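## Task

Find the box whose top shows the letter A and set it inside the tote near the door, with no part sticking out past the tote's rim. Only that box may go in the tote. Every other box stays on its desk, and nothing new may end up on the floor. The robot must not topple or finish leaning, or the task fails. The result only counts if it holds without the robot supporting anything.

## Robot and tools

ROBOT. A TidyBot++: a single arm with seven joints and a two-finger gripper, mounted on a base 0.54 m long, 0.50 m wide and 0.38 m tall that rolls on four driven casters. The shoulder sits 0.12 m ahead of the base centre at 0.68 m height. Arm segments: upper arm 0.42 m, forearm 0.31 m, hand 0.31 m to the hand point (midway between the finger pads). The arm begins folded with the hand facing down, reaching up to 0.08 m past the base front. A downward-pointing hand reaches at most about 0.94 m height, and only near the base. Two cameras: base_camera (fixed on the base) and wrist_camera (looks along the hand).

FRAMES. Base frame: origin on the floor below the base centre, x ahead, y to the left, z upward. hand_pose is expressed here; its own z axis runs out along the fingers, and the fingers close along its y axis. The odometry frame is where the base frame was when the scene began; base_odometry counts wheel rotation, so wheel slip appears as motion, and it drifts a few cm and degrees over many moves. Heading is positive leftward, -3.142 to 3.142. base_tilt is in degrees, positive when leaning forward or right.

execute_actions. Argument "actions": a list holding one action or none (empty just reports state and images). An action may contain:
- "base": exactly one relative move, an offset from where the base last measured itself: {"translate_m": d} straight ahead (+) or back, -2 to 2 m; {"strafe_m": d} sideways, + is left, -2 to 2 m; {"rotate_rad": d} turn in place, + is counter-clockwise from above, -6.3 to 6.3 rad.
- "joints": absolute target angles by name (not offsets): joint_1_rad any angle (whole arm about vertical; + is clockwise from above, opposite to rotate_rad); joint_2_rad shoulder -2.249 to 2.249; joint_3_rad any angle; joint_4_rad elbow -2.579 to 2.579; joint_5_rad any angle; joint_6_rad wrist -2.099 to 2.099; joint_7_rad any angle (hand roll; with the hand down, + is counter-clockwise from above, and 1.57 opens the fingers toward robot left/right); gripper_pos 0 (open, about 85 mm gap) to 1 (closed, squeezing roughly 100 N per finger). Gap is about 85 x (1 - gripper_pos) mm. Unbounded joints go the short way, so turn in steps below half a revolution. Done tolerances: ±0.039 for joints 1 to 4, ±0.056 for 5 to 7, ±0.03 for the gripper.
- "speeds": optional caps for this action: translate_m and strafe_m 0.05 to 0.5 m/s, rotate_rad 0.1 to 1.57 rad/s (defaults are the maxima).
Optional "cameras": list of "base_camera", "wrist_camera" or "all"; omitted or null gives all, [] gives none. Unknown keys or out-of-range values reject the whole call and nothing moves.

ARM GEOMETRY. With joint_1_rad = 0, joint_3_rad = 3.14, joint_5_rad = 0 the arm stays in the vertical plane along base x. Angles from vertical (forward +): upper arm = j2, forearm = j2 - j4, hand = j2 - j4 - j6. Hand point forward of shoulder = sum of length x sin(angle); height above shoulder = sum of length x cos(angle).

wait: {"seconds": 0 to 10}; commands nothing and returns state and images. zoom_image: {"camera", "region": [x0, y0, x1, y1]} in pixels of that camera's last full image, top-left origin, up to 504 x 504. finished_scene: {"scene": n} ends the current scene for good and reports success; only call it once the box rests in the tote on its own.

RESULTS. base_status and joint_status describe how the last accepted action ended: "done"; "off_target" (stopped short, may still be pushing); "contact_stop" or "time_out" (target dropped, holding in place). "joint command not followed" plus "cause:" means arm targets were blocked by the self-collision check (joints say "not_followed" and may be retried on later actions); the gripper still acts. on_its_own lists motion you did not command. motor_effort gives percent of max per motor, peak in brackets, noisy. Gripper "done" at 1 means empty; "off_target" means it holds something. "ARM HIT" means a hard hit on the base or the arm itself. MOTOR HOT warns from 60 °C; OVER-TEMPERATURE FAULT means the arm sank (joints read "limit_stop_at_motor_heat"; resend the target). A torque fault halts the arm and gripper for 10 s. If a result reports a stop, later calls in that reply are skipped. Omitted joints or base may still push toward old targets.

ACCURACY. Friction and load sag leave the hand a cm or two off (more when stretched or carrying); fix by sending last command + (wanted - read). While holding an object never send a joint its current reading. Trust camera images over hand_pose. Closed fingertips reach about 20 mm beyond the hand point, so keep clear of the floor.

AVOID. Driving while the arm is caught on something, especially above about 0.8 m, can tip the robot; sideways force on a raised hand can lift wheels. A blocked base keeps shoving and may still say "done". Don't drop or fling the box, knock other boxes off desks, slam, or push hard. Loose objects may occasionally get nudged. Release the box fully inside the tote before finishing.

Each tool is called after "Emit:" as name([rows], argument=value, ...), one row to a line, values as JSON.

## Session

Emit:
execute_actions(actions=[])

Scene clock: 0.00 s.
base_odometry: x=+0.000 y=+0.000 heading=+0.000 (m, m, rad; odometry frame)
base_tilt: forward=+0.4 right=-0.2 (deg)
base_status: not commanded
joint_positions: joint_1_rad=-0.005 joint_2_rad=-0.409 joint_3_rad=+3.092 joint_4_rad=-2.531 joint_5_rad=+0.005 joint_6_rad=-0.821 joint_7_rad=+1.556 gripper_pos=+0.000
joint_status: not commanded
motor_effort: joint_1_rad=+2 joint_2_rad=+1 joint_3_rad=+0 joint_4_rad=+14 joint_5_rad=+0 joint_6_rad=-1 joint_7_rad=+1 (%)
hand_pose: x=+0.2801 y=+0.0069 z=+0.5977 quat_wxyz=(+0.009, +0.995, +0.021, +0.099) (m; base frame)
pictures: base_camera, wrist_camera
Images, in order (width x height): base_camera 644x364, wrist_camera 644x476.

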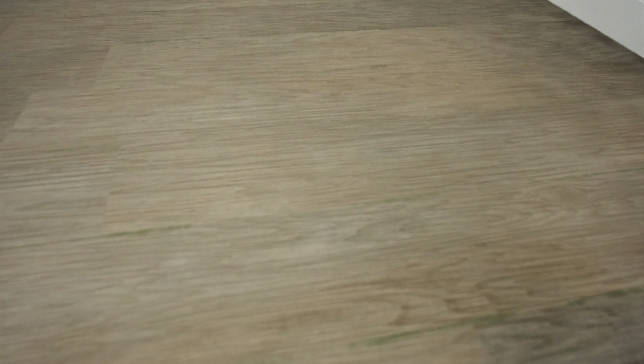

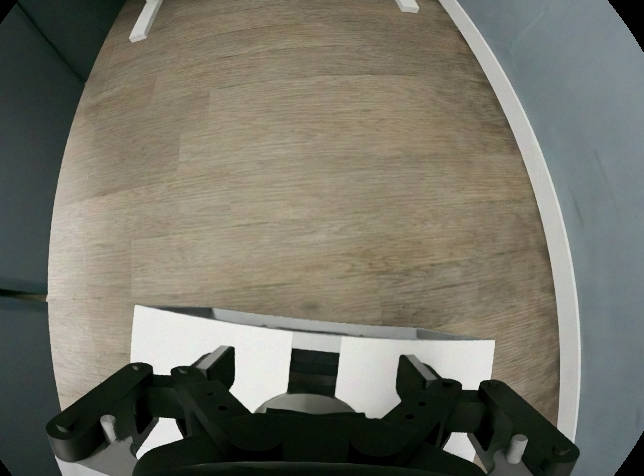

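Emit:
execute_actions([
  {"joints":{"joint_6_rad":0.3}},
], cameras=["wrist_camera"])

Scene clock: 7.57 s.
base_odometry: x=+0.000 y=+0.000 heading=+0.000 (m, m, rad; odometry frame)
base_tilt: forward=+0.4 right=-0.2 (deg)
base_status: not commanded
joint_positions: joint_1_rad=-0.005 joint_2_rad=-0.409 joint_3_rad=+3.092 joint_4_rad=-2.530 joint_5_rad=+0.005 joint_6_rad=+0.277 joint_7_rad=+1.556 gripper_pos=+0.000
joint_status: all done
motor_effort: joint_1_rad=+1(2) joint_2_rad=-4(4) joint_3_rad=+0(1) joint_4_rad=+23(24) joint_5_rad=+0(0) joint_6_rad=+8(8) joint_7_rad=+1(1) (%)
hand_pose: x=+0.5182 y=+0.0250 z=+0.8191 quat_wxyz=(-0.011, +0.797, +0.023, +0.604) (m; base frame)
pictures: wrist_camera
camera_calibration (this result's frames):
wrist_camera: T_world_to_cam=[[0.093177, -0.994386, 0.0501484, -0.0580968], [-0.243249, -0.0715766, -0.967319, 0.980522], [0.965478, 0.0779333, -0.248553, -0.16777], [0, 0, 0, 1]] pos_world=[0.405903, 0.0254867, 0.909691]
Images, in order (width x height): wrist_camera 644x476.

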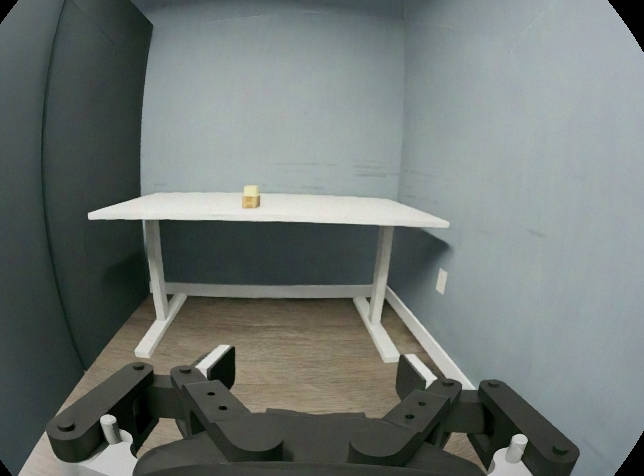

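Emit:
zoom_image(camera="wrist_camera", region=[200, 160, 300, 230])

Region (200, 160, 300, 230) of wrist_camera's 644x476 image, scaled by 5.040; it fills the top 353 rows of this view, and the rest is white.

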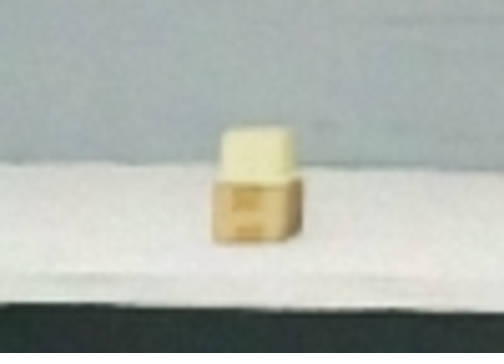

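Emit:
execute_actions([
  {"joints":{"joint_1_rad":-1.6,"joint_2_rad":-0.8,"joint_4_rad":-2.0,"joint_6_rad":-0.6}},
], cameras=["wrist_camera"])

Emit:
execute_actions([
  {"joints":{"joint_1_rad":-3.1}},
], cameras=["wrist_camera"])

Scene clock: 25.37 s.
base_odometry: x=+0.000 y=+0.000 heading=+0.000 (m, m, rad; odometry frame)
base_tilt: forward=+0.4 right=-0.2 (deg)
base_status: not commanded
joint_positions: joint_1_rad=-1.588 joint_2_rad=-0.786 joint_3_rad=+3.092 joint_4_rad=-2.012 joint_5_rad=+0.005 joint_6_rad=-0.552 joint_7_rad=+1.556 gripper_pos=+0.000
joint_status: all done
motor_effort: joint_1_rad=+2(2) joint_2_rad=+5(5) joint_3_rad=+1(2) joint_4_rad=+25(26) joint_5_rad=+1(1) joint_6_rad=+8(8) joint_7_rad=+1(1) (%)
hand_pose: x=+0.0907 y=+0.3015 z=+1.0205 quat_wxyz=(-0.449, +0.530, +0.567, +0.442) (m; base frame)
pictures: wrist_camera
camera_calibration (this result's frames):
wrist_camera: T_world_to_cam=[[0.993756, 0.0880167, 0.0685742, -0.180247], [0.0834248, -0.17801, -0.980486, 1.10707], [-0.0740922, 0.980084, -0.184241, 0.0301644], [0, 0, 0, 1]] pos_world=[0.0889992, 0.183371, 1.10339]
Images, in order (width x height): wrist_camera 644x476.

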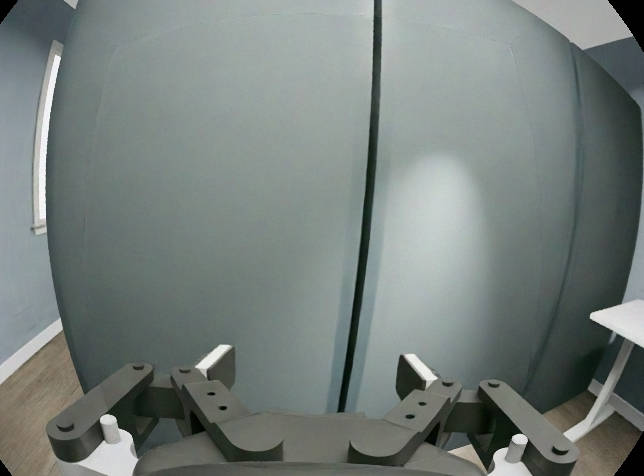

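Scene clock: 28.10 s.
base_odometry: x=+0.000 y=+0.000 heading=+0.000 (m, m, rad; odometry frame)
base_tilt: forward=+0.4 right=-0.2 (deg)
base_status: not commanded
joint_positions: joint_1_rad=-3.087 joint_2_rad=-0.786 joint_3_rad=+3.092 joint_4_rad=-2.012 joint_5_rad=+0.005 joint_6_rad=-0.552 joint_7_rad=+1.556 gripper_pos=+0.000
joint_status: all done
motor_effort: joint_1_rad=+2(3) joint_2_rad=+5(5) joint_3_rad=+1(1) joint_4_rad=+25(26) joint_5_rad=+1(1) joint_6_rad=+7(8) joint_7_rad=+0(1) (%)
hand_pose: x=-0.1838 y=-0.0069 z=+1.0205 quat_wxyz=(-0.630, +0.001, +0.776, +0.017) (m; base frame)
pictures: wrist_camera
camera_calibration (this result's frames):
wrist_camera: T_world_to_cam=[[-0.0174114, 0.997494, 0.0685744, -0.0599183], [0.183472, 0.0706076, -0.980486, 1.09517], [-0.982871, -0.00449017, -0.184241, 0.138309], [0, 0, 0, 1]] pos_world=[-0.0660353, -0.016938, 1.10339]
Images, in order (width x height): wrist_camera 644x476.

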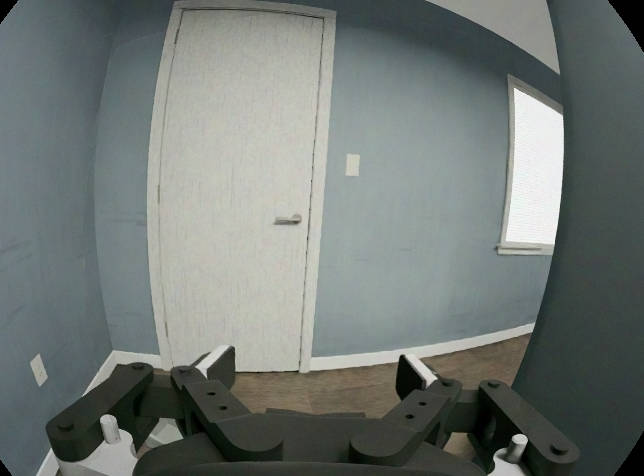

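Emit:
execute_actions([
  {"joints":{"joint_6_rad":-1.3}},
], cameras=["wrist_camera"])

Scene clock: 41.33 s.
base_odometry: x=+0.000 y=+0.000 heading=+0.000 (m, m, rad; odometry frame)
base_tilt: forward=+0.4 right=-0.2 (deg)
base_status: not commanded
joint_positions: joint_1_rad=-3.087 joint_2_rad=-0.787 joint_3_rad=+3.092 joint_4_rad=-2.005 joint_5_rad=+0.005 joint_6_rad=-1.277 joint_7_rad=+1.556 gripper_pos=+0.000
joint_status: all done
motor_effort: joint_1_rad=+2(2) joint_2_rad=+7(8) joint_3_rad=+1(1) joint_4_rad=+23(25) joint_5_rad=+1(0) joint_6_rad=+5(7) joint_7_rad=+1(1) (%)
hand_pose: x=-0.0653 y=-0.0020 z=+0.8385 quat_wxyz=(-0.317, +0.010, +0.948, +0.020) (m; base frame)
pictures: wrist_camera
camera_calibration (this result's frames):
wrist_camera: T_world_to_cam=[[-0.0269825, 0.998962, 0.0366866, -0.0240843], [0.783994, 0.0439165, -0.619213, 0.630796], [-0.620181, 0.0120542, -0.784366, 0.748175], [0, 0, 0, 1]] pos_world=[-0.0311858, -0.0126616, 0.978324]
Images, in order (width x height): wrist_camera 644x476.

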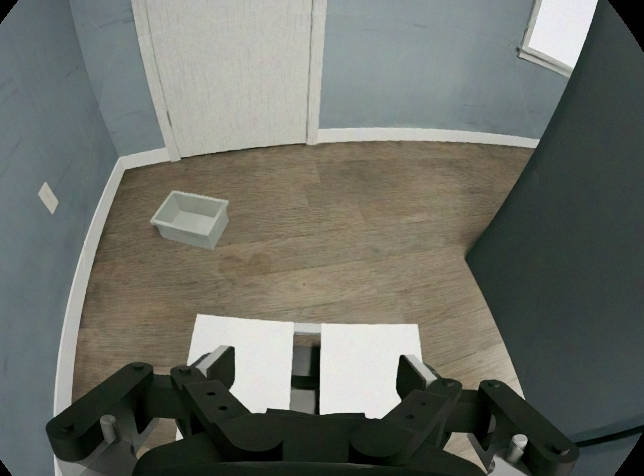

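Emit:
execute_actions([
  {"base":{"translate_m":0.8},"joints":{"joint_1_rad":-0.05,"joint_2_rad":-0.5,"joint_4_rad":-1.7,"joint_6_rad":-1.0}},
])

Scene clock: 66.67 s.
base_odometry: x=+0.800 y=-0.001 heading=-0.001 (m, m, rad; odometry frame)
base_tilt: forward=+0.4 right=-0.2 (deg)
base_status: done
joint_positions: joint_1_rad=-0.063 joint_2_rad=-0.516 joint_3_rad=+3.092 joint_4_rad=-1.714 joint_5_rad=+0.005 joint_6_rad=-1.049 joint_7_rad=+1.556 gripper_pos=+0.000
joint_status: all done
motor_effort: joint_1_rad=+2(2) joint_2_rad=-1(7) joint_3_rad=+1(1) joint_4_rad=+24(23) joint_5_rad=+0(1) joint_6_rad=+6(6) joint_7_rad=+0(1) (%)
hand_pose: x=+0.4440 y=+0.0418 z=+0.9667 quat_wxyz=(-0.013, +0.900, +0.047, +0.432) (m; base frame)
pictures: base_camera, wrist_camera
camera_calibration (this result's frames):
wrist_camera: T_world_to_cam=[[0.150655, -0.987869, 0.0376524, -0.0555698], [-0.597532, -0.121337, -0.792612, 1.09691], [0.787565, 0.0969122, -0.608563, 0.365523], [0, 0, 0, 1]] pos_world=[0.375939, 0.0427765, 1.09396]
Images, in order (width x height): base_camera 644x364, wrist_camera 644x476.

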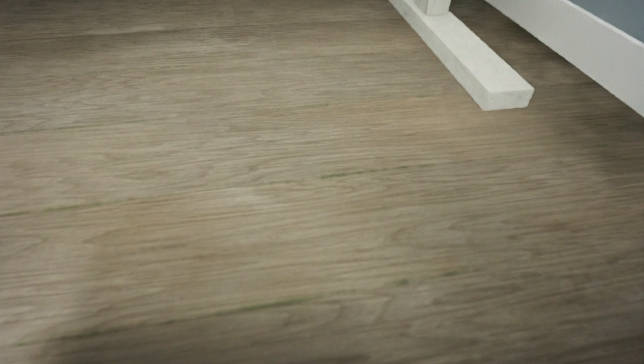

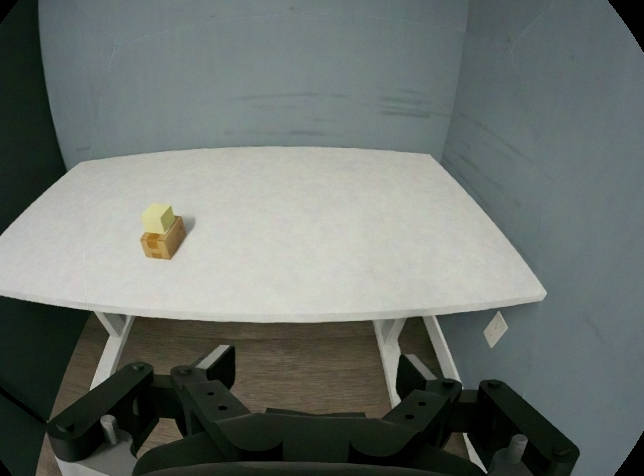

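Emit:
execute_actions([
  {"base":{"rotate_rad":0.13},"joints":{"joint_1_rad":0.0,"joint_2_rad":-0.184,"joint_3_rad":3.18,"joint_4_rad":-2.28,"joint_5_rad":0,"joint_6_rad":0.24}},
], cameras=[])

Emit:
execute_actions([
  {"base":{"strafe_m":0.28}},
], cameras=["wrist_camera"])

Scene clock: 101.10 s.
base_odometry: x=+0.801 y=-0.001 heading=+0.130 (m, m, rad; odometry frame)
base_tilt: forward=+0.4 right=-0.2 (deg)
base_status: done
joint_positions: joint_1_rad=-0.016 joint_2_rad=-0.195 joint_3_rad=+3.167 joint_4_rad=-2.271 joint_5_rad=+0.005 joint_6_rad=+0.195 joint_7_rad=+1.556 gripper_pos=+0.000
joint_status: all done
motor_effort: joint_1_rad=+2(2) joint_2_rad=-11(12) joint_3_rad=+0(2) joint_4_rad=+23(25) joint_5_rad=+0(0) joint_6_rad=+8(9) joint_7_rad=+1(1) (%)
hand_pose: x=+0.6094 y=-0.0037 z=+0.8478 quat_wxyz=(-0.003, +0.808, -0.009, +0.590) (m; base frame)
pictures: none
No camera images: the call's "cameras" was empty. Leave "cameras" out to get every camera's image.

Scene clock: 102.97 s.
base_odometry: x=+0.764 y=+0.277 heading=+0.131 (m, m, rad; odometry frame)
base_tilt: forward=+0.4 right=-0.2 (deg)
base_status: done
joint_positions: joint_1_rad=-0.011 joint_2_rad=-0.195 joint_3_rad=+3.173 joint_4_rad=-2.271 joint_5_rad=+0.005 joint_6_rad=+0.195 joint_7_rad=+1.556 gripper_pos=+0.000
joint_status: not commanded
motor_effort: joint_1_rad=+2(3) joint_2_rad=-12(15) joint_3_rad=+0(2) joint_4_rad=+23(24) joint_5_rad=+0(0) joint_6_rad=+7(8) joint_7_rad=+0(1) (%)
hand_pose: x=+0.6094 y=-0.0090 z=+0.8475 quat_wxyz=(+0.000, +0.808, -0.013, +0.589) (m; base frame)
pictures: wrist_camera
camera_calibration (this result's frames):
wrist_camera: T_world_to_cam=[[0.0231684, -0.999468, 0.0229647, -0.0361689], [-0.282324, -0.0285769, -0.958893, 1.0448], [0.959039, 0.0157326, -0.282836, -0.213701], [0, 0, 0, 1]] pos_world=[0.500759, -0.00293032, 0.942242]
Images, in order (width x height): wrist_camera 644x476.

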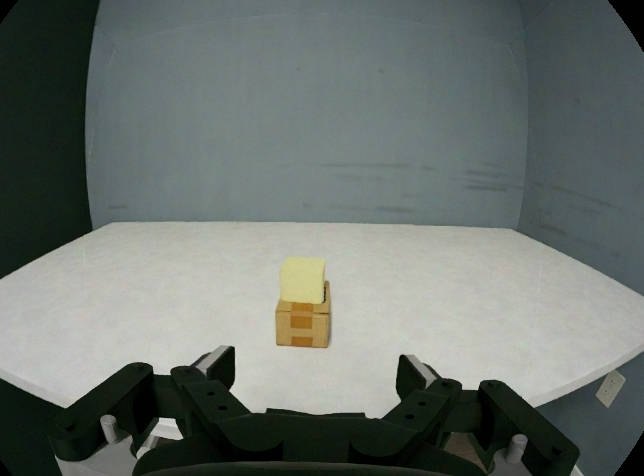

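Emit:
execute_actions([
  {"base":{"strafe_m":0.018},"joints":{"joint_6_rad":0.07}},
], cameras=[])

Emit:
execute_actions([
  {"base":{"translate_m":0.11}},
], cameras=["wrist_camera"])

Scene clock: 120.33 s.
base_odometry: x=+0.761 y=+0.295 heading=+0.132 (m, m, rad; odometry frame)
base_tilt: forward=+0.4 right=-0.2 (deg)
base_status: done
joint_positions: joint_1_rad=-0.010 joint_2_rad=-0.194 joint_3_rad=+3.175 joint_4_rad=-2.275 joint_5_rad=+0.005 joint_6_rad=+0.108 joint_7_rad=+1.556 gripper_pos=+0.000
joint_status: all done
motor_effort: joint_1_rad=+2(3) joint_2_rad=-12(12) joint_3_rad=+0(2) joint_4_rad=+23(25) joint_5_rad=+0(0) joint_6_rad=+8(8) joint_7_rad=+1(0) (%)
hand_pose: x=+0.5989 y=-0.0105 z=+0.8190 quat_wxyz=(+0.001, +0.834, -0.015, +0.551) (m; base frame)
pictures: none
No camera images: the call's "cameras" was empty. Leave "cameras" out to get every camera's image.

Scene clock: 121.63 s.
base_odometry: x=+0.870 y=+0.310 heading=+0.132 (m, m, rad; odometry frame)
base_tilt: forward=+0.4 right=-0.2 (deg)
base_status: done
joint_positions: joint_1_rad=-0.010 joint_2_rad=-0.185 joint_3_rad=+3.175 joint_4_rad=-2.276 joint_5_rad=+0.005 joint_6_rad=+0.108 joint_7_rad=+1.556 gripper_pos=+0.000
joint_status: not commanded
motor_effort: joint_1_rad=+2(2) joint_2_rad=-11(14) joint_3_rad=+0(0) joint_4_rad=+23(24) joint_5_rad=+0(0) joint_6_rad=+6(7) joint_7_rad=+1(1) (%)
hand_pose: x=+0.5999 y=-0.0105 z=+0.8145 quat_wxyz=(+0.001, +0.837, -0.015, +0.547) (m; base frame)
pictures: wrist_camera
camera_calibration (this result's frames):
wrist_camera: T_world_to_cam=[[0.0220404, -0.999585, 0.0185665, -0.0323719], [-0.378568, -0.0255325, -0.925221, 1.04075], [0.925311, 0.0133636, -0.378973, -0.115317], [0, 0, 0, 1]] pos_world=[0.501411, -0.00424448, 0.919819]
Images, in order (width x height): wrist_camera 644x476.

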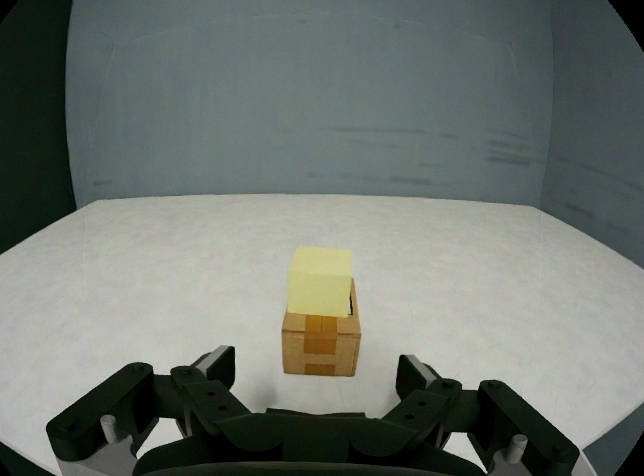

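Emit:
execute_actions([
  {"base":{"translate_m":0.1},"speeds":{"translate_m":0.15}},
], cameras=["wrist_camera"])

Scene clock: 131.17 s.
base_odometry: x=+0.970 y=+0.323 heading=+0.132 (m, m, rad; odometry frame)
base_tilt: forward=+0.4 right=-0.2 (deg)
base_status: done
joint_positions: joint_1_rad=-0.010 joint_2_rad=-0.184 joint_3_rad=+3.175 joint_4_rad=-2.276 joint_5_rad=+0.005 joint_6_rad=+0.108 joint_7_rad=+1.556 gripper_pos=+0.000
joint_status: not commanded
motor_effort: joint_1_rad=+1(3) joint_2_rad=-12(14) joint_3_rad=+0(1) joint_4_rad=+23(24) joint_5_rad=+0(0) joint_6_rad=+8(8) joint_7_rad=+1(1) (%)
hand_pose: x=+0.5999 y=-0.0104 z=+0.8141 quat_wxyz=(+0.001, +0.837, -0.015, +0.547) (m; base frame)
pictures: wrist_camera
camera_calibration (this result's frames):
wrist_camera: T_world_to_cam=[[0.0220562, -0.999585, 0.0185528, -0.0323621], [-0.379325, -0.0255367, -0.924911, 1.0406], [0.925001, 0.0133625, -0.37973, -0.114726], [0, 0, 0, 1]] pos_world=[0.501561, -0.00424214, 0.919498]
Images, in order (width x height): wrist_camera 644x476.

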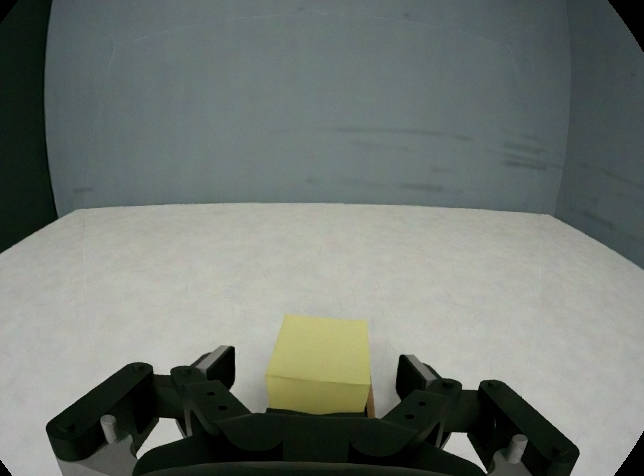

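Emit:
execute_actions([
  {"joints":{"gripper_pos":1}},
], cameras=[])

Emit:
execute_actions([
  {"joints":{"joint_2_rad":-0.27}},
], cameras=["wrist_camera"])

Scene clock: 137.37 s.
base_odometry: x=+0.969 y=+0.323 heading=+0.132 (m, m, rad; odometry frame)
base_tilt: forward=+0.4 right=-0.2 (deg)
base_status: not commanded
joint_positions: joint_1_rad=-0.010 joint_2_rad=-0.185 joint_3_rad=+3.175 joint_4_rad=-2.276 joint_5_rad=+0.005 joint_6_rad=+0.108 joint_7_rad=+1.556 gripper_pos=+0.500
joint_status: gripper_pos off_target (ended at +0.500, target +1.000)
motor_effort: joint_1_rad=+1(1) joint_2_rad=-11(12) joint_3_rad=+0(0) joint_4_rad=+22(23) joint_5_rad=+0(0) joint_6_rad=+7(7) joint_7_rad=+1(0) (%)
hand_pose: x=+0.6001 y=-0.0105 z=+0.8145 quat_wxyz=(+0.001, +0.837, -0.015, +0.547) (m; base frame)
pictures: none
No camera images: the call's "cameras" was empty. Leave "cameras" out to get every camera's image.

Scene clock: 138.27 s.
base_odometry: x=+0.969 y=+0.323 heading=+0.132 (m, m, rad; odometry frame)
base_tilt: forward=+0.4 right=-0.2 (deg)
base_status: not commanded
joint_positions: joint_1_rad=-0.010 joint_2_rad=-0.261 joint_3_rad=+3.175 joint_4_rad=-2.276 joint_5_rad=+0.005 joint_6_rad=+0.108 joint_7_rad=+1.556 gripper_pos=+0.500
joint_status: all done
motor_effort: joint_1_rad=+1(2) joint_2_rad=-10(13) joint_3_rad=+0(0) joint_4_rad=+25(25) joint_5_rad=+0(0) joint_6_rad=+8(9) joint_7_rad=+1(1) (%)
hand_pose: x=+0.5883 y=-0.0106 z=+0.8506 quat_wxyz=(+0.000, +0.815, -0.016, +0.579) (m; base frame)
pictures: wrist_camera
camera_calibration (this result's frames):
wrist_camera: T_world_to_cam=[[0.0205946, -0.999599, 0.0194537, -0.0328008], [-0.307143, -0.0248425, -0.951339, 1.05001], [0.951441, 0.0136174, -0.307531, -0.167071], [0, 0, 0, 1]] pos_world=[0.482137, -0.00442768, 0.948175]
Images, in order (width x height): wrist_camera 644x476.

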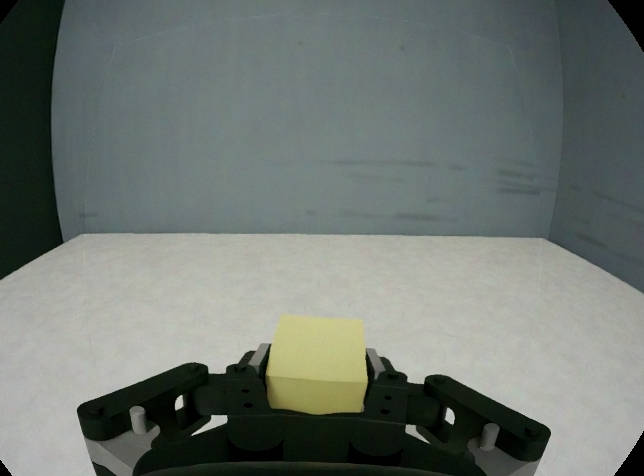

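Emit:
execute_actions([
  {"base":{"strafe_m":-0.17}},
], cameras=["wrist_camera"])

Scene clock: 147.17 s.
base_odometry: x=+0.992 y=+0.155 heading=+0.132 (m, m, rad; odometry frame)
base_tilt: forward=+0.4 right=-0.2 (deg)
base_status: done
joint_positions: joint_1_rad=-0.008 joint_2_rad=-0.261 joint_3_rad=+3.179 joint_4_rad=-2.276 joint_5_rad=+0.005 joint_6_rad=+0.108 joint_7_rad=+1.556 gripper_pos=+0.500
joint_status: not commanded
motor_effort: joint_1_rad=+2(3) joint_2_rad=-10(11) joint_3_rad=+0(2) joint_4_rad=+25(25) joint_5_rad=+0(0) joint_6_rad=+8(9) joint_7_rad=+1(1) (%)
hand_pose: x=+0.5882 y=-0.0131 z=+0.8505 quat_wxyz=(+0.001, +0.815, -0.018, +0.579) (m; base frame)
pictures: wrist_camera
camera_calibration (this result's frames):
wrist_camera: T_world_to_cam=[[0.0155034, -0.999708, 0.0185177, -0.031553], [-0.307479, -0.0223892, -0.951291, 1.04999], [0.951428, 0.0090544, -0.307737, -0.166886], [0, 0, 0, 1]] pos_world=[0.482121, -0.00652414, 0.948077]
Images, in order (width x height): wrist_camera 644x476.

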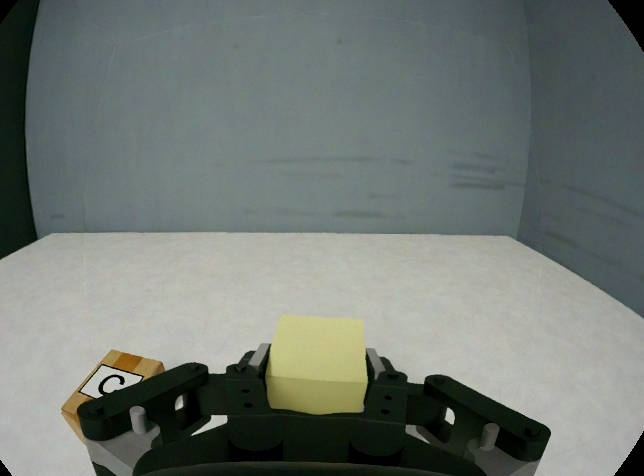

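Emit:
execute_actions([
  {"joints":{"joint_2_rad":-0.088,"joint_4_rad":-2.378,"joint_6_rad":0.34}},
], cameras=["wrist_camera"])

Scene clock: 154.83 s.
base_odometry: x=+0.992 y=+0.155 heading=+0.132 (m, m, rad; odometry frame)
base_tilt: forward=+0.4 right=-0.2 (deg)
base_status: not commanded
joint_positions: joint_1_rad=-0.008 joint_2_rad=-0.088 joint_3_rad=+3.179 joint_4_rad=-2.372 joint_5_rad=+0.005 joint_6_rad=+0.289 joint_7_rad=+1.556 gripper_pos=+0.500
joint_status: all done
motor_effort: joint_1_rad=+2(2) joint_2_rad=-14(16) joint_3_rad=+0(0) joint_4_rad=+21(24) joint_5_rad=+0(0) joint_6_rad=+7(8) joint_7_rad=+1(1) (%)
hand_pose: x=+0.6036 y=-0.0125 z=+0.7669 quat_wxyz=(+0.003, +0.840, -0.017, +0.542) (m; base frame)
pictures: wrist_camera
camera_calibration (this result's frames):
wrist_camera: T_world_to_cam=[[0.0173962, -0.999641, 0.0203857, -0.0321861], [-0.390327, -0.0255608, -0.920321, 1.00141], [0.920512, 0.00805305, -0.390631, -0.12499], [0, 0, 0, 1]] pos_world=[0.506492, -0.00557109, 0.873452]
Images, in order (width x height): wrist_camera 644x476.

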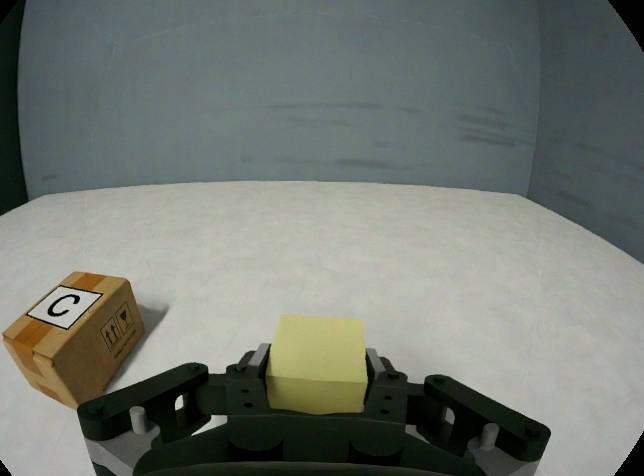

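Emit:
execute_actions([
  {"joints":{"gripper_pos":0}},
], cameras=[])

Emit:
execute_actions([
  {"base":{"translate_m":-0.15}},
], cameras=["wrist_camera"])

Emit:
execute_actions([
  {"base":{"translate_m":-1.35},"joints":{"joint_1_rad":-2.6,"joint_2_rad":-0.8,"joint_4_rad":-2.0,"joint_6_rad":-1.2}},
], cameras=["wrist_camera"])

Scene clock: 171.73 s.
base_odometry: x=+0.992 y=+0.155 heading=+0.132 (m, m, rad; odometry frame)
base_tilt: forward=+0.4 right=-0.2 (deg)
base_status: not commanded
joint_positions: joint_1_rad=-0.008 joint_2_rad=-0.088 joint_3_rad=+3.179 joint_4_rad=-2.372 joint_5_rad=+0.005 joint_6_rad=+0.291 joint_7_rad=+1.556 gripper_pos=+0.000
joint_status: all done
motor_effort: joint_1_rad=+2(2) joint_2_rad=-13(14) joint_3_rad=+0(0) joint_4_rad=+21(22) joint_5_rad=+0(0) joint_6_rad=+8(7) joint_7_rad=+0(1) (%)
hand_pose: x=+0.6038 y=-0.0125 z=+0.7674 quat_wxyz=(+0.003, +0.840, -0.017, +0.543) (m; base frame)
pictures: none
No camera images: the call's "cameras" was empty. Leave "cameras" out to get every camera's image.

Scene clock: 173.20 s.
base_odometry: x=+0.843 y=+0.135 heading=+0.133 (m, m, rad; odometry frame)
base_tilt: forward=+0.4 right=-0.2 (deg)
base_status: done
joint_positions: joint_1_rad=-0.008 joint_2_rad=-0.090 joint_3_rad=+3.179 joint_4_rad=-2.374 joint_5_rad=+0.005 joint_6_rad=+0.293 joint_7_rad=+1.556 gripper_pos=+0.000
joint_status: not commanded
motor_effort: joint_1_rad=+2(2) joint_2_rad=-13(16) joint_3_rad=+0(0) joint_4_rad=+21(22) joint_5_rad=+0(0) joint_6_rad=+7(7) joint_7_rad=+1(1) (%)
hand_pose: x=+0.6033 y=-0.0125 z=+0.7681 quat_wxyz=(+0.003, +0.839, -0.017, +0.544) (m; base frame)
pictures: wrist_camera
camera_calibration (this result's frames):
wrist_camera: T_world_to_cam=[[0.0173166, -0.99964, 0.0204901, -0.0322293], [-0.386404, -0.0255918, -0.921975, 1.00128], [0.922167, 0.00804803, -0.386708, -0.128247], [0, 0, 0, 1]] pos_world=[0.505721, -0.00556108, 0.874221]
Images, in order (width x height): wrist_camera 644x476.

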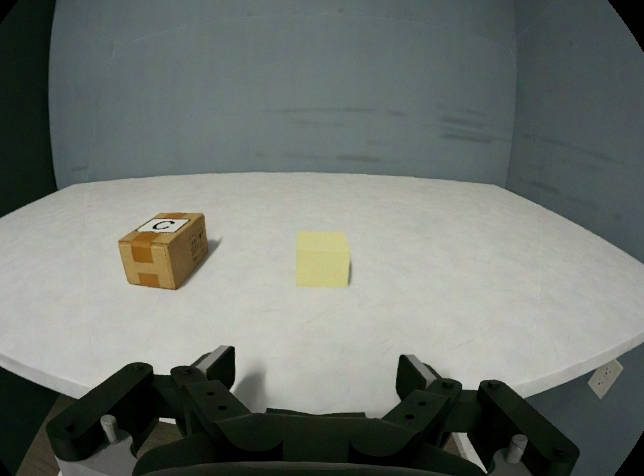

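Scene clock: 177.43 s.
base_odometry: x=-0.495 y=-0.045 heading=+0.133 (m, m, rad; odometry frame)
base_tilt: forward=+0.4 right=-0.2 (deg)
base_status: done
joint_positions: joint_1_rad=-2.586 joint_2_rad=-0.785 joint_3_rad=+3.179 joint_4_rad=-2.014 joint_5_rad=+0.005 joint_6_rad=-1.151 joint_7_rad=+1.556 gripper_pos=+0.000
joint_status: all done
motor_effort: joint_1_rad=+2(0) joint_2_rad=+7(15) joint_3_rad=+1(1) joint_4_rad=+23(25) joint_5_rad=+0(1) joint_6_rad=+5(8) joint_7_rad=+1(1) (%)
hand_pose: x=-0.0573 y=+0.1214 z=+0.8598 quat_wxyz=(-0.359, +0.277, +0.886, +0.095) (m; base frame)
pictures: wrist_camera
camera_calibration (this result's frames):
wrist_camera: T_world_to_cam=[[0.509999, 0.85996, -0.0192045, -0.0522106], [0.600766, -0.372085, -0.707554, 0.748255], [-0.615614, 0.349315, -0.706398, 0.660628], [0, 0, 0, 1]] pos_world=[-0.0162067, 0.0925465, 0.995094]
Images, in order (width x height): wrist_camera 644x476.

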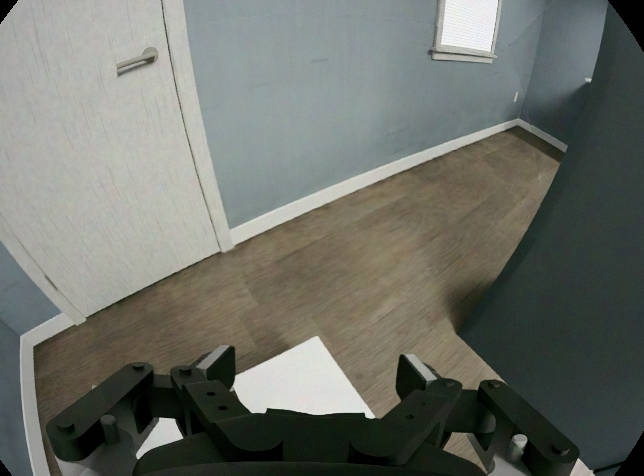

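Emit:
execute_actions([
  {"base":{"strafe_m":0.3},"joints":{"joint_1_rad":-1.2,"joint_6_rad":-0.8}},
], cameras=[])

Emit:
execute_actions([
  {"base":{"translate_m":-0.63}},
], cameras=["wrist_camera"])

Emit:
execute_actions([
  {"base":{"strafe_m":1.1},"joints":{"joint_1_rad":-0.9}},
])

Scene clock: 194.33 s.
base_odometry: x=-0.535 y=+0.253 heading=+0.134 (m, m, rad; odometry frame)
base_tilt: forward=+0.4 right=-0.2 (deg)
base_status: done
joint_positions: joint_1_rad=-1.212 joint_2_rad=-0.790 joint_3_rad=+3.179 joint_4_rad=-2.012 joint_5_rad=+0.005 joint_6_rad=-0.848 joint_7_rad=+1.556 gripper_pos=+0.000
joint_status: all done
motor_effort: joint_1_rad=+2(1) joint_2_rad=+6(8) joint_3_rad=+0(1) joint_4_rad=+25(24) joint_5_rad=+0(1) joint_6_rad=+6(7) joint_7_rad=+1(1) (%)
hand_pose: x=+0.2262 y=+0.2480 z=+0.9366 quat_wxyz=(-0.296, +0.720, +0.470, +0.416) (m; base frame)
pictures: none
No camera images: the call's "cameras" was empty. Leave "cameras" out to get every camera's image.

Scene clock: 196.97 s.
base_odometry: x=-1.159 y=+0.169 heading=+0.133 (m, m, rad; odometry frame)
base_tilt: forward=+0.4 right=-0.2 (deg)
base_status: done
joint_positions: joint_1_rad=-1.212 joint_2_rad=-0.790 joint_3_rad=+3.179 joint_4_rad=-2.011 joint_5_rad=+0.005 joint_6_rad=-0.847 joint_7_rad=+1.556 gripper_pos=+0.000
joint_status: not commanded
motor_effort: joint_1_rad=+2(2) joint_2_rad=+6(6) joint_3_rad=+0(1) joint_4_rad=+25(25) joint_5_rad=+0(0) joint_6_rad=+7(7) joint_7_rad=+1(1) (%)
hand_pose: x=+0.2265 y=+0.2481 z=+0.9373 quat_wxyz=(-0.296, +0.720, +0.470, +0.417) (m; base frame)
pictures: wrist_camera
camera_calibration (this result's frames):
wrist_camera: T_world_to_cam=[[0.942105, -0.335276, -0.0052401, -0.118892], [-0.157172, -0.42773, -0.890137, 1.03637], [0.2962, 0.839426, -0.455663, 0.28267], [0, 0, 0, 1]] pos_world=[0.19117, 0.166146, 1.05069]
Images, in order (width x height): wrist_camera 644x476.

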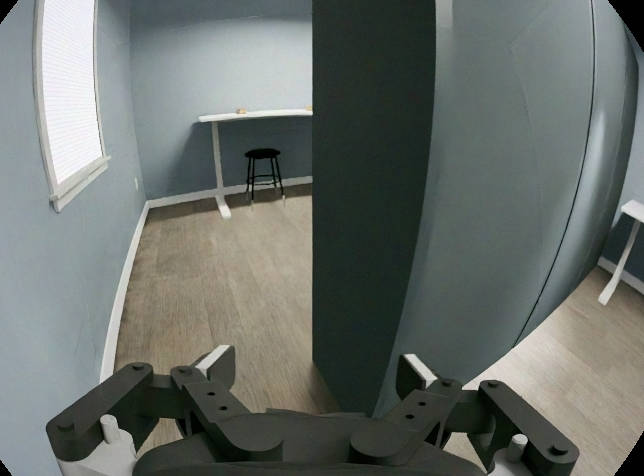

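Scene clock: 200.53 s.
base_odometry: x=-1.306 y=+1.260 heading=+0.134 (m, m, rad; odometry frame)
base_tilt: forward=+0.4 right=-0.2 (deg)
base_status: done
joint_positions: joint_1_rad=-0.913 joint_2_rad=-0.794 joint_3_rad=+3.179 joint_4_rad=-2.011 joint_5_rad=+0.005 joint_6_rad=-0.846 joint_7_rad=+1.556 gripper_pos=+0.000
joint_status: all done
motor_effort: joint_1_rad=+2(3) joint_2_rad=+6(9) joint_3_rad=+0(1) joint_4_rad=+25(24) joint_5_rad=+0(0) joint_6_rad=+7(8) joint_7_rad=+1(1) (%)
hand_pose: x=+0.2945 y=+0.2047 z=+0.9391 quat_wxyz=(-0.232, +0.780, +0.357, +0.459) (m; base frame)
pictures: base_camera, wrist_camera
camera_calibration (this result's frames):
wrist_camera: T_world_to_cam=[[0.801224, -0.598343, -0.00508506, -0.102271], [-0.273117, -0.358134, -0.892831, 1.05255], [0.532398, 0.716746, -0.450363, 0.250368], [0, 0, 0, 1]] pos_world=[0.236116, 0.136312, 1.05199]
Images, in order (width x height): base_camera 644x364, wrist_camera 644x476.

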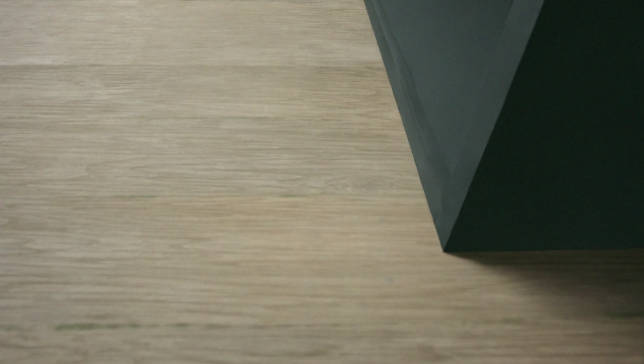

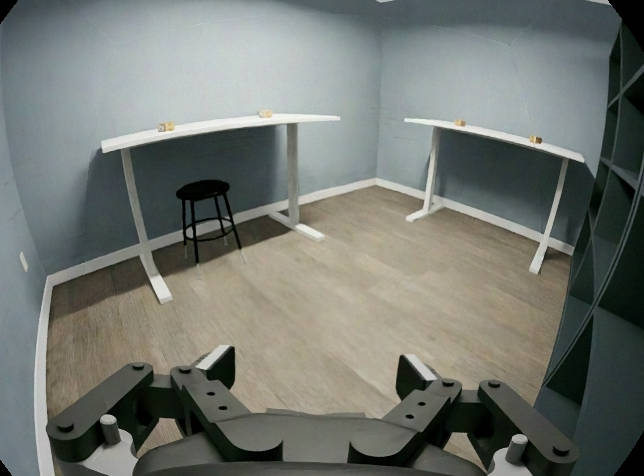

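Emit:
execute_actions([
  {"base":{"strafe_m":1.0},"joints":{"joint_1_rad":-1.57,"joint_2_rad":0.0,"joint_4_rad":-0.4,"joint_6_rad":-1.8}},
], cameras=[])

Emit:
execute_actions([
  {"base":{"translate_m":0.9}},
], cameras=["wrist_camera"])

Scene clock: 222.87 s.
base_odometry: x=-1.440 y=+2.251 heading=+0.134 (m, m, rad; odometry frame)
base_tilt: forward=+0.4 right=-0.3 (deg)
base_status: done
joint_positions: joint_1_rad=-1.555 joint_2_rad=+0.004 joint_3_rad=+3.179 joint_4_rad=-0.413 joint_5_rad=+0.005 joint_6_rad=-1.751 joint_7_rad=+1.556 gripper_pos=+0.000
joint_status: all done
motor_effort: joint_1_rad=+2(2) joint_2_rad=-11(14) joint_3_rad=+0(1) joint_4_rad=+14(26) joint_5_rad=+0(0) joint_6_rad=+6(7) joint_7_rad=+1(0) (%)
hand_pose: x=+0.1394 y=+0.3866 z=+1.2148 quat_wxyz=(-0.323, +0.647, +0.603, +0.338) (m; base frame)
pictures: none
No camera images: the call's "cameras" was empty. Leave "cameras" out to get every camera's image.

Scene clock: 226.03 s.
base_odometry: x=-0.548 y=+2.372 heading=+0.134 (m, m, rad; odometry frame)
base_tilt: forward=+0.4 right=-0.2 (deg)
base_status: done
joint_positions: joint_1_rad=-1.559 joint_2_rad=+0.004 joint_3_rad=+3.179 joint_4_rad=-0.412 joint_5_rad=+0.005 joint_6_rad=-1.751 joint_7_rad=+1.556 gripper_pos=+0.000
joint_status: not commanded
motor_effort: joint_1_rad=+2(3) joint_2_rad=-11(12) joint_3_rad=+0(1) joint_4_rad=+15(15) joint_5_rad=+0(1) joint_6_rad=+7(7) joint_7_rad=+1(1) (%)
hand_pose: x=+0.1381 y=+0.3864 z=+1.2149 quat_wxyz=(-0.324, +0.646, +0.604, +0.338) (m; base frame)
pictures: wrist_camera
camera_calibration (this result's frames):
wrist_camera: T_world_to_cam=[[0.999866, -0.00776014, 0.0144278, -0.146193], [0.00790154, -0.543043, -0.839668, 1.28923], [0.0143509, 0.839669, -0.542909, 0.464085], [0, 0, 0, 1]] pos_world=[0.129327, 0.309294, 1.33659]
Images, in order (width x height): wrist_camera 644x476.

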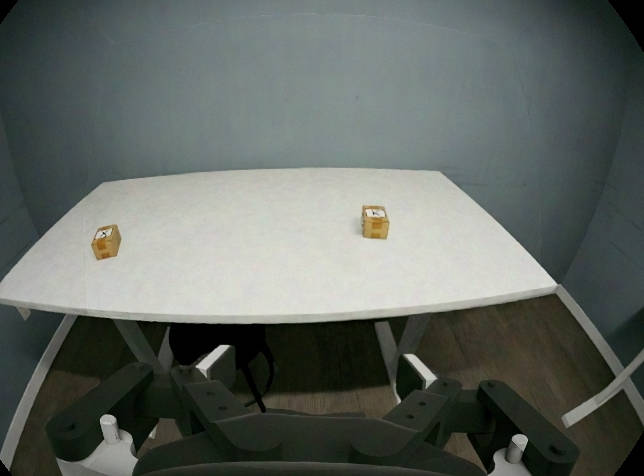

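Emit:
zoom_image(camera="wrist_camera", region=[60, 190, 420, 280])

Emit:
zoom_image(camera="wrist_camera", region=[70, 210, 150, 270])

Emit:
zoom_image(camera="wrist_camera", region=[335, 190, 415, 250])

Region (60, 190, 420, 280) of wrist_camera's 644x476 image, scaled by 1.400; it fills the top 126 rows of this view, and the rest is white.

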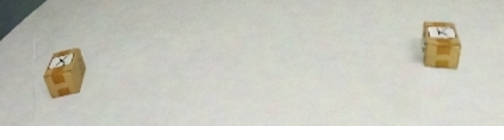

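Region (70, 210, 150, 270) of wrist_camera's 644x476 image, scaled by 6.300; it fills the top 378 rows of this view, and the rest is white.

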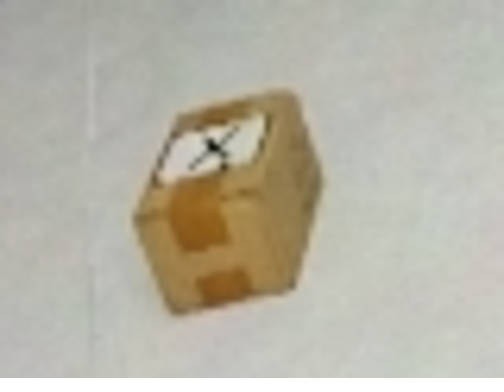

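Region (335, 190, 415, 250) of wrist_camera's 644x476 image, scaled by 6.300; it fills the top 378 rows of this view, and the rest is white.

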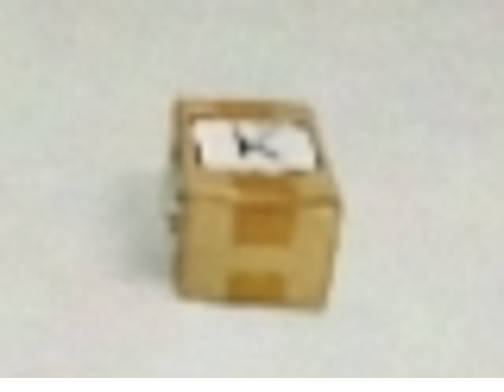

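X and K. On to the other desk (front edge about 1.65 m ahead).

Emit:
execute_actions([
  {"base":{"translate_m":0.85},"joints":{"joint_1_rad":0.0,"joint_3_rad":3.13}},
], cameras=["wrist_camera"])

Scene clock: 239.67 s.
base_odometry: x=+0.294 y=+2.486 heading=+0.134 (m, m, rad; odometry frame)
base_tilt: forward=+0.4 right=-0.2 (deg)
base_status: done
joint_positions: joint_1_rad=-0.013 joint_2_rad=+0.006 joint_3_rad=+3.144 joint_4_rad=-0.412 joint_5_rad=+0.005 joint_6_rad=-1.752 joint_7_rad=+1.556 gripper_pos=+0.000
joint_status: all done
motor_effort: joint_1_rad=+2(3) joint_2_rad=-10(15) joint_3_rad=+0(1) joint_4_rad=+15(15) joint_5_rad=+0(1) joint_6_rad=+6(6) joint_7_rad=+1(1) (%)
hand_pose: x=+0.5060 y=+0.0040 z=+1.2148 quat_wxyz=(-0.004, +0.884, -0.003, +0.467) (m; base frame)
pictures: wrist_camera
camera_calibration (this result's frames):
wrist_camera: T_world_to_cam=[[0.0522922, -0.99853, 0.0142546, -0.0333141], [-0.542015, -0.0403678, -0.839399, 1.3544], [0.83874, 0.0361678, -0.543329, 0.366428], [0, 0, 0, 1]] pos_world=[0.428508, 0.00815593, 1.33645]
Images, in order (width x height): wrist_camera 644x476.

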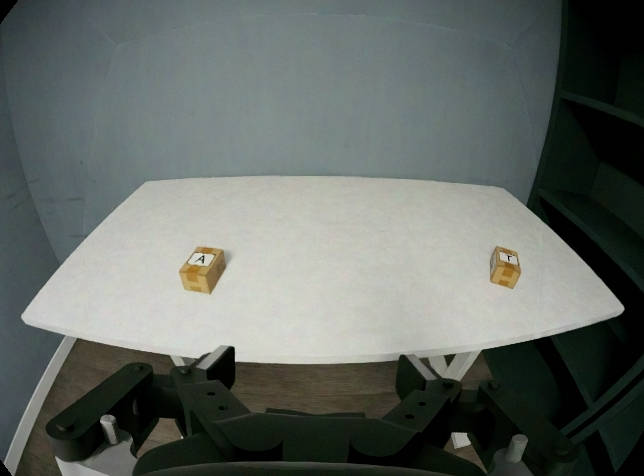

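Emit:
execute_actions([
  {"base":{"strafe_m":0.26},"joints":{"joint_2_rad":-0.27,"joint_4_rad":-1.645,"joint_6_rad":-0.53}},
], cameras=["wrist_camera"])

Scene clock: 257.83 s.
base_odometry: x=+0.260 y=+2.744 heading=+0.134 (m, m, rad; odometry frame)
base_tilt: forward=+0.4 right=-0.2 (deg)
base_status: done
joint_positions: joint_1_rad=-0.011 joint_2_rad=-0.253 joint_3_rad=+3.135 joint_4_rad=-1.635 joint_5_rad=+0.005 joint_6_rad=-0.578 joint_7_rad=+1.556 gripper_pos=+0.000
joint_status: all done
motor_effort: joint_1_rad=+2(0) joint_2_rad=-11(14) joint_3_rad=+0(2) joint_4_rad=+26(26) joint_5_rad=+0(1) joint_6_rad=+8(7) joint_7_rad=+0(1) (%)
hand_pose: x=+0.6103 y=+0.0093 z=+1.0298 quat_wxyz=(-0.006, +0.831, +0.002, +0.557) (m; base frame)
pictures: wrist_camera
camera_calibration (this result's frames):
wrist_camera: T_world_to_cam=[[0.0582257, -0.997918, 0.027749, -0.0483947], [-0.356207, -0.0467341, -0.933238, 1.23921], [0.932591, 0.0444541, -0.358186, -0.0697559], [0, 0, 0, 1]] pos_world=[0.509285, 0.0127202, 1.13283]
Images, in order (width x height): wrist_camera 644x476.

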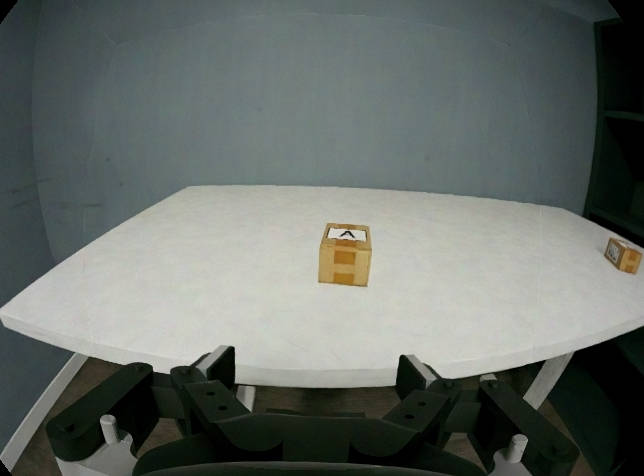

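Emit:
execute_actions([
  {"base":{"strafe_m":-0.027},"joints":{"joint_2_rad":-0.275,"joint_4_rad":-1.788,"joint_6_rad":-0.4}},
], cameras=[])

Emit:
execute_actions([
  {"base":{"translate_m":0.14},"speeds":{"translate_m":0.25}},
], cameras=["wrist_camera"])

Scene clock: 278.53 s.
base_odometry: x=+0.263 y=+2.717 heading=+0.134 (m, m, rad; odometry frame)
base_tilt: forward=+0.4 right=-0.2 (deg)
base_status: done
joint_positions: joint_1_rad=-0.007 joint_2_rad=-0.261 joint_3_rad=+3.135 joint_4_rad=-1.782 joint_5_rad=+0.005 joint_6_rad=-0.449 joint_7_rad=+1.556 gripper_pos=+0.000
joint_status: all done
motor_effort: joint_1_rad=+1(0) joint_2_rad=-11(12) joint_3_rad=+0(2) joint_4_rad=+26(27) joint_5_rad=+0(0) joint_6_rad=+7(9) joint_7_rad=+1(1) (%)
hand_pose: x=+0.6110 y=+0.0080 z=+0.9825 quat_wxyz=(-0.005, +0.833, +0.001, +0.552) (m; base frame)
pictures: none
No camera images: the call's "cameras" was empty. Leave "cameras" out to get every camera's image.

Scene clock: 279.97 s.
base_odometry: x=+0.402 y=+2.736 heading=+0.134 (m, m, rad; odometry frame)
base_tilt: forward=+0.4 right=-0.2 (deg)
base_status: done
joint_positions: joint_1_rad=-0.007 joint_2_rad=-0.268 joint_3_rad=+3.135 joint_4_rad=-1.783 joint_5_rad=+0.005 joint_6_rad=-0.446 joint_7_rad=+1.556 gripper_pos=+0.000
joint_status: not commanded
motor_effort: joint_1_rad=+2(1) joint_2_rad=-11(14) joint_3_rad=+0(0) joint_4_rad=+26(27) joint_5_rad=+0(0) joint_6_rad=+8(8) joint_7_rad=+1(1) (%)
hand_pose: x=+0.6094 y=+0.0080 z=+0.9866 quat_wxyz=(-0.005, +0.831, +0.001, +0.557) (m; base frame)
pictures: wrist_camera
camera_calibration (this result's frames):
wrist_camera: T_world_to_cam=[[0.0558211, -0.998045, 0.0281129, -0.0473454], [-0.356948, -0.0462444, -0.932979, 1.19873], [0.932455, 0.0420451, -0.358832, -0.0836022], [0, 0, 0, 1]] pos_world=[0.508483, 0.0116968, 1.08972]
Images, in order (width x height): wrist_camera 644x476.

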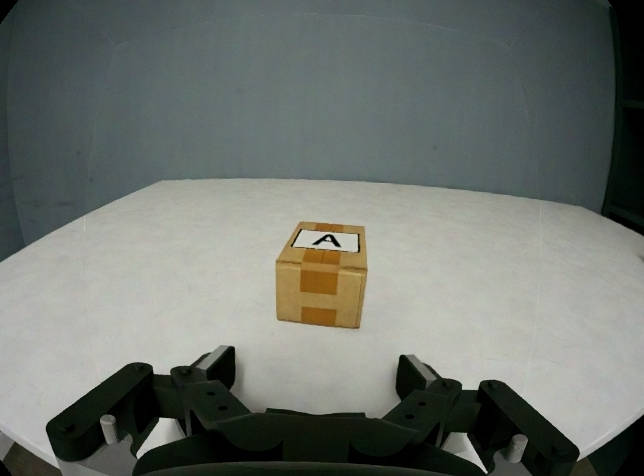

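Emit:
execute_actions([
  {"base":{"translate_m":0.11},"speeds":{"translate_m":0.15}},
], cameras=["wrist_camera"])

Scene clock: 287.77 s.
base_odometry: x=+0.511 y=+2.751 heading=+0.134 (m, m, rad; odometry frame)
base_tilt: forward=+0.4 right=-0.2 (deg)
base_status: done
joint_positions: joint_1_rad=-0.007 joint_2_rad=-0.272 joint_3_rad=+3.135 joint_4_rad=-1.783 joint_5_rad=+0.005 joint_6_rad=-0.445 joint_7_rad=+1.556 gripper_pos=+0.000
joint_status: not commanded
motor_effort: joint_1_rad=+2(3) joint_2_rad=-11(14) joint_3_rad=+0(2) joint_4_rad=+26(27) joint_5_rad=+0(0) joint_6_rad=+8(8) joint_7_rad=+1(0) (%)
hand_pose: x=+0.6082 y=+0.0080 z=+0.9888 quat_wxyz=(-0.005, +0.829, +0.001, +0.559) (m; base frame)
pictures: wrist_camera
camera_calibration (this result's frames):
wrist_camera: T_world_to_cam=[[0.055695, -0.998046, 0.028335, -0.0474901], [-0.352627, -0.0462124, -0.934622, 1.1993], [0.934105, 0.0420621, -0.354512, -0.0870441], [0, 0, 0, 1]] pos_world=[0.506859, 0.0116865, 1.09138]
Images, in order (width x height): wrist_camera 644x476.

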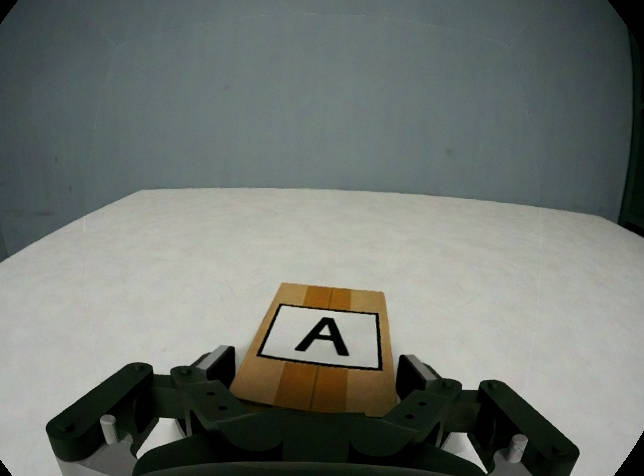

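Emit:
execute_actions([
  {"joints":{"gripper_pos":1}},
], cameras=[])

Emit:
execute_actions([
  {"joints":{"joint_2_rad":-0.4}},
], cameras=["wrist_camera"])

Scene clock: 294.83 s.
base_odometry: x=+0.511 y=+2.751 heading=+0.134 (m, m, rad; odometry frame)
base_tilt: forward=+0.4 right=-0.2 (deg)
base_status: not commanded
joint_positions: joint_1_rad=-0.007 joint_2_rad=-0.274 joint_3_rad=+3.135 joint_4_rad=-1.782 joint_5_rad=+0.005 joint_6_rad=-0.439 joint_7_rad=+1.556 gripper_pos=+0.348
joint_status: gripper_pos off_target (ended at +0.348, target +1.000)
motor_effort: joint_1_rad=+1(2) joint_2_rad=-10(11) joint_3_rad=+0(0) joint_4_rad=+25(27) joint_5_rad=+0(0) joint_6_rad=+7(8) joint_7_rad=+1(0) (%)
hand_pose: x=+0.6083 y=+0.0080 z=+0.9926 quat_wxyz=(-0.005, +0.827, +0.001, +0.563) (m; base frame)
pictures: none
No camera images: the call's "cameras" was empty. Leave "cameras" out to get every camera's image.

Scene clock: 295.90 s.
base_odometry: x=+0.511 y=+2.751 heading=+0.134 (m, m, rad; odometry frame)
base_tilt: forward=+0.4 right=-0.2 (deg)
base_status: not commanded
joint_positions: joint_1_rad=-0.007 joint_2_rad=-0.396 joint_3_rad=+3.135 joint_4_rad=-1.790 joint_5_rad=+0.005 joint_6_rad=-0.439 joint_7_rad=+1.556 gripper_pos=+0.348
joint_status: all done
motor_effort: joint_1_rad=+2(2) joint_2_rad=-8(14) joint_3_rad=+0(1) joint_4_rad=+27(29) joint_5_rad=+0(0) joint_6_rad=+9(9) joint_7_rad=+1(1) (%)
hand_pose: x=+0.5668 y=+0.0077 z=+1.0445 quat_wxyz=(-0.005, +0.794, +0.002, +0.609) (m; base frame)
pictures: wrist_camera
camera_calibration (this result's frames):
wrist_camera: T_world_to_cam=[[0.0518682, -0.998071, 0.034131, -0.050928], [-0.235057, -0.0454181, -0.97092, 1.20804], [0.970597, 0.0423371, -0.236959, -0.172033], [0, 0, 0, 1]] pos_world=[0.453575, 0.0113205, 1.13389]
Images, in order (width x height): wrist_camera 644x476.

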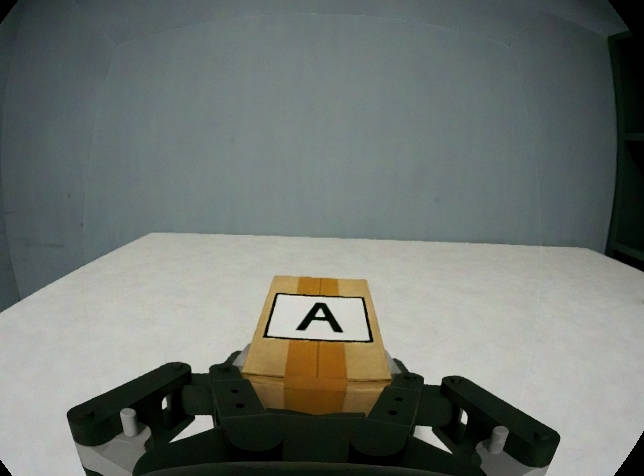

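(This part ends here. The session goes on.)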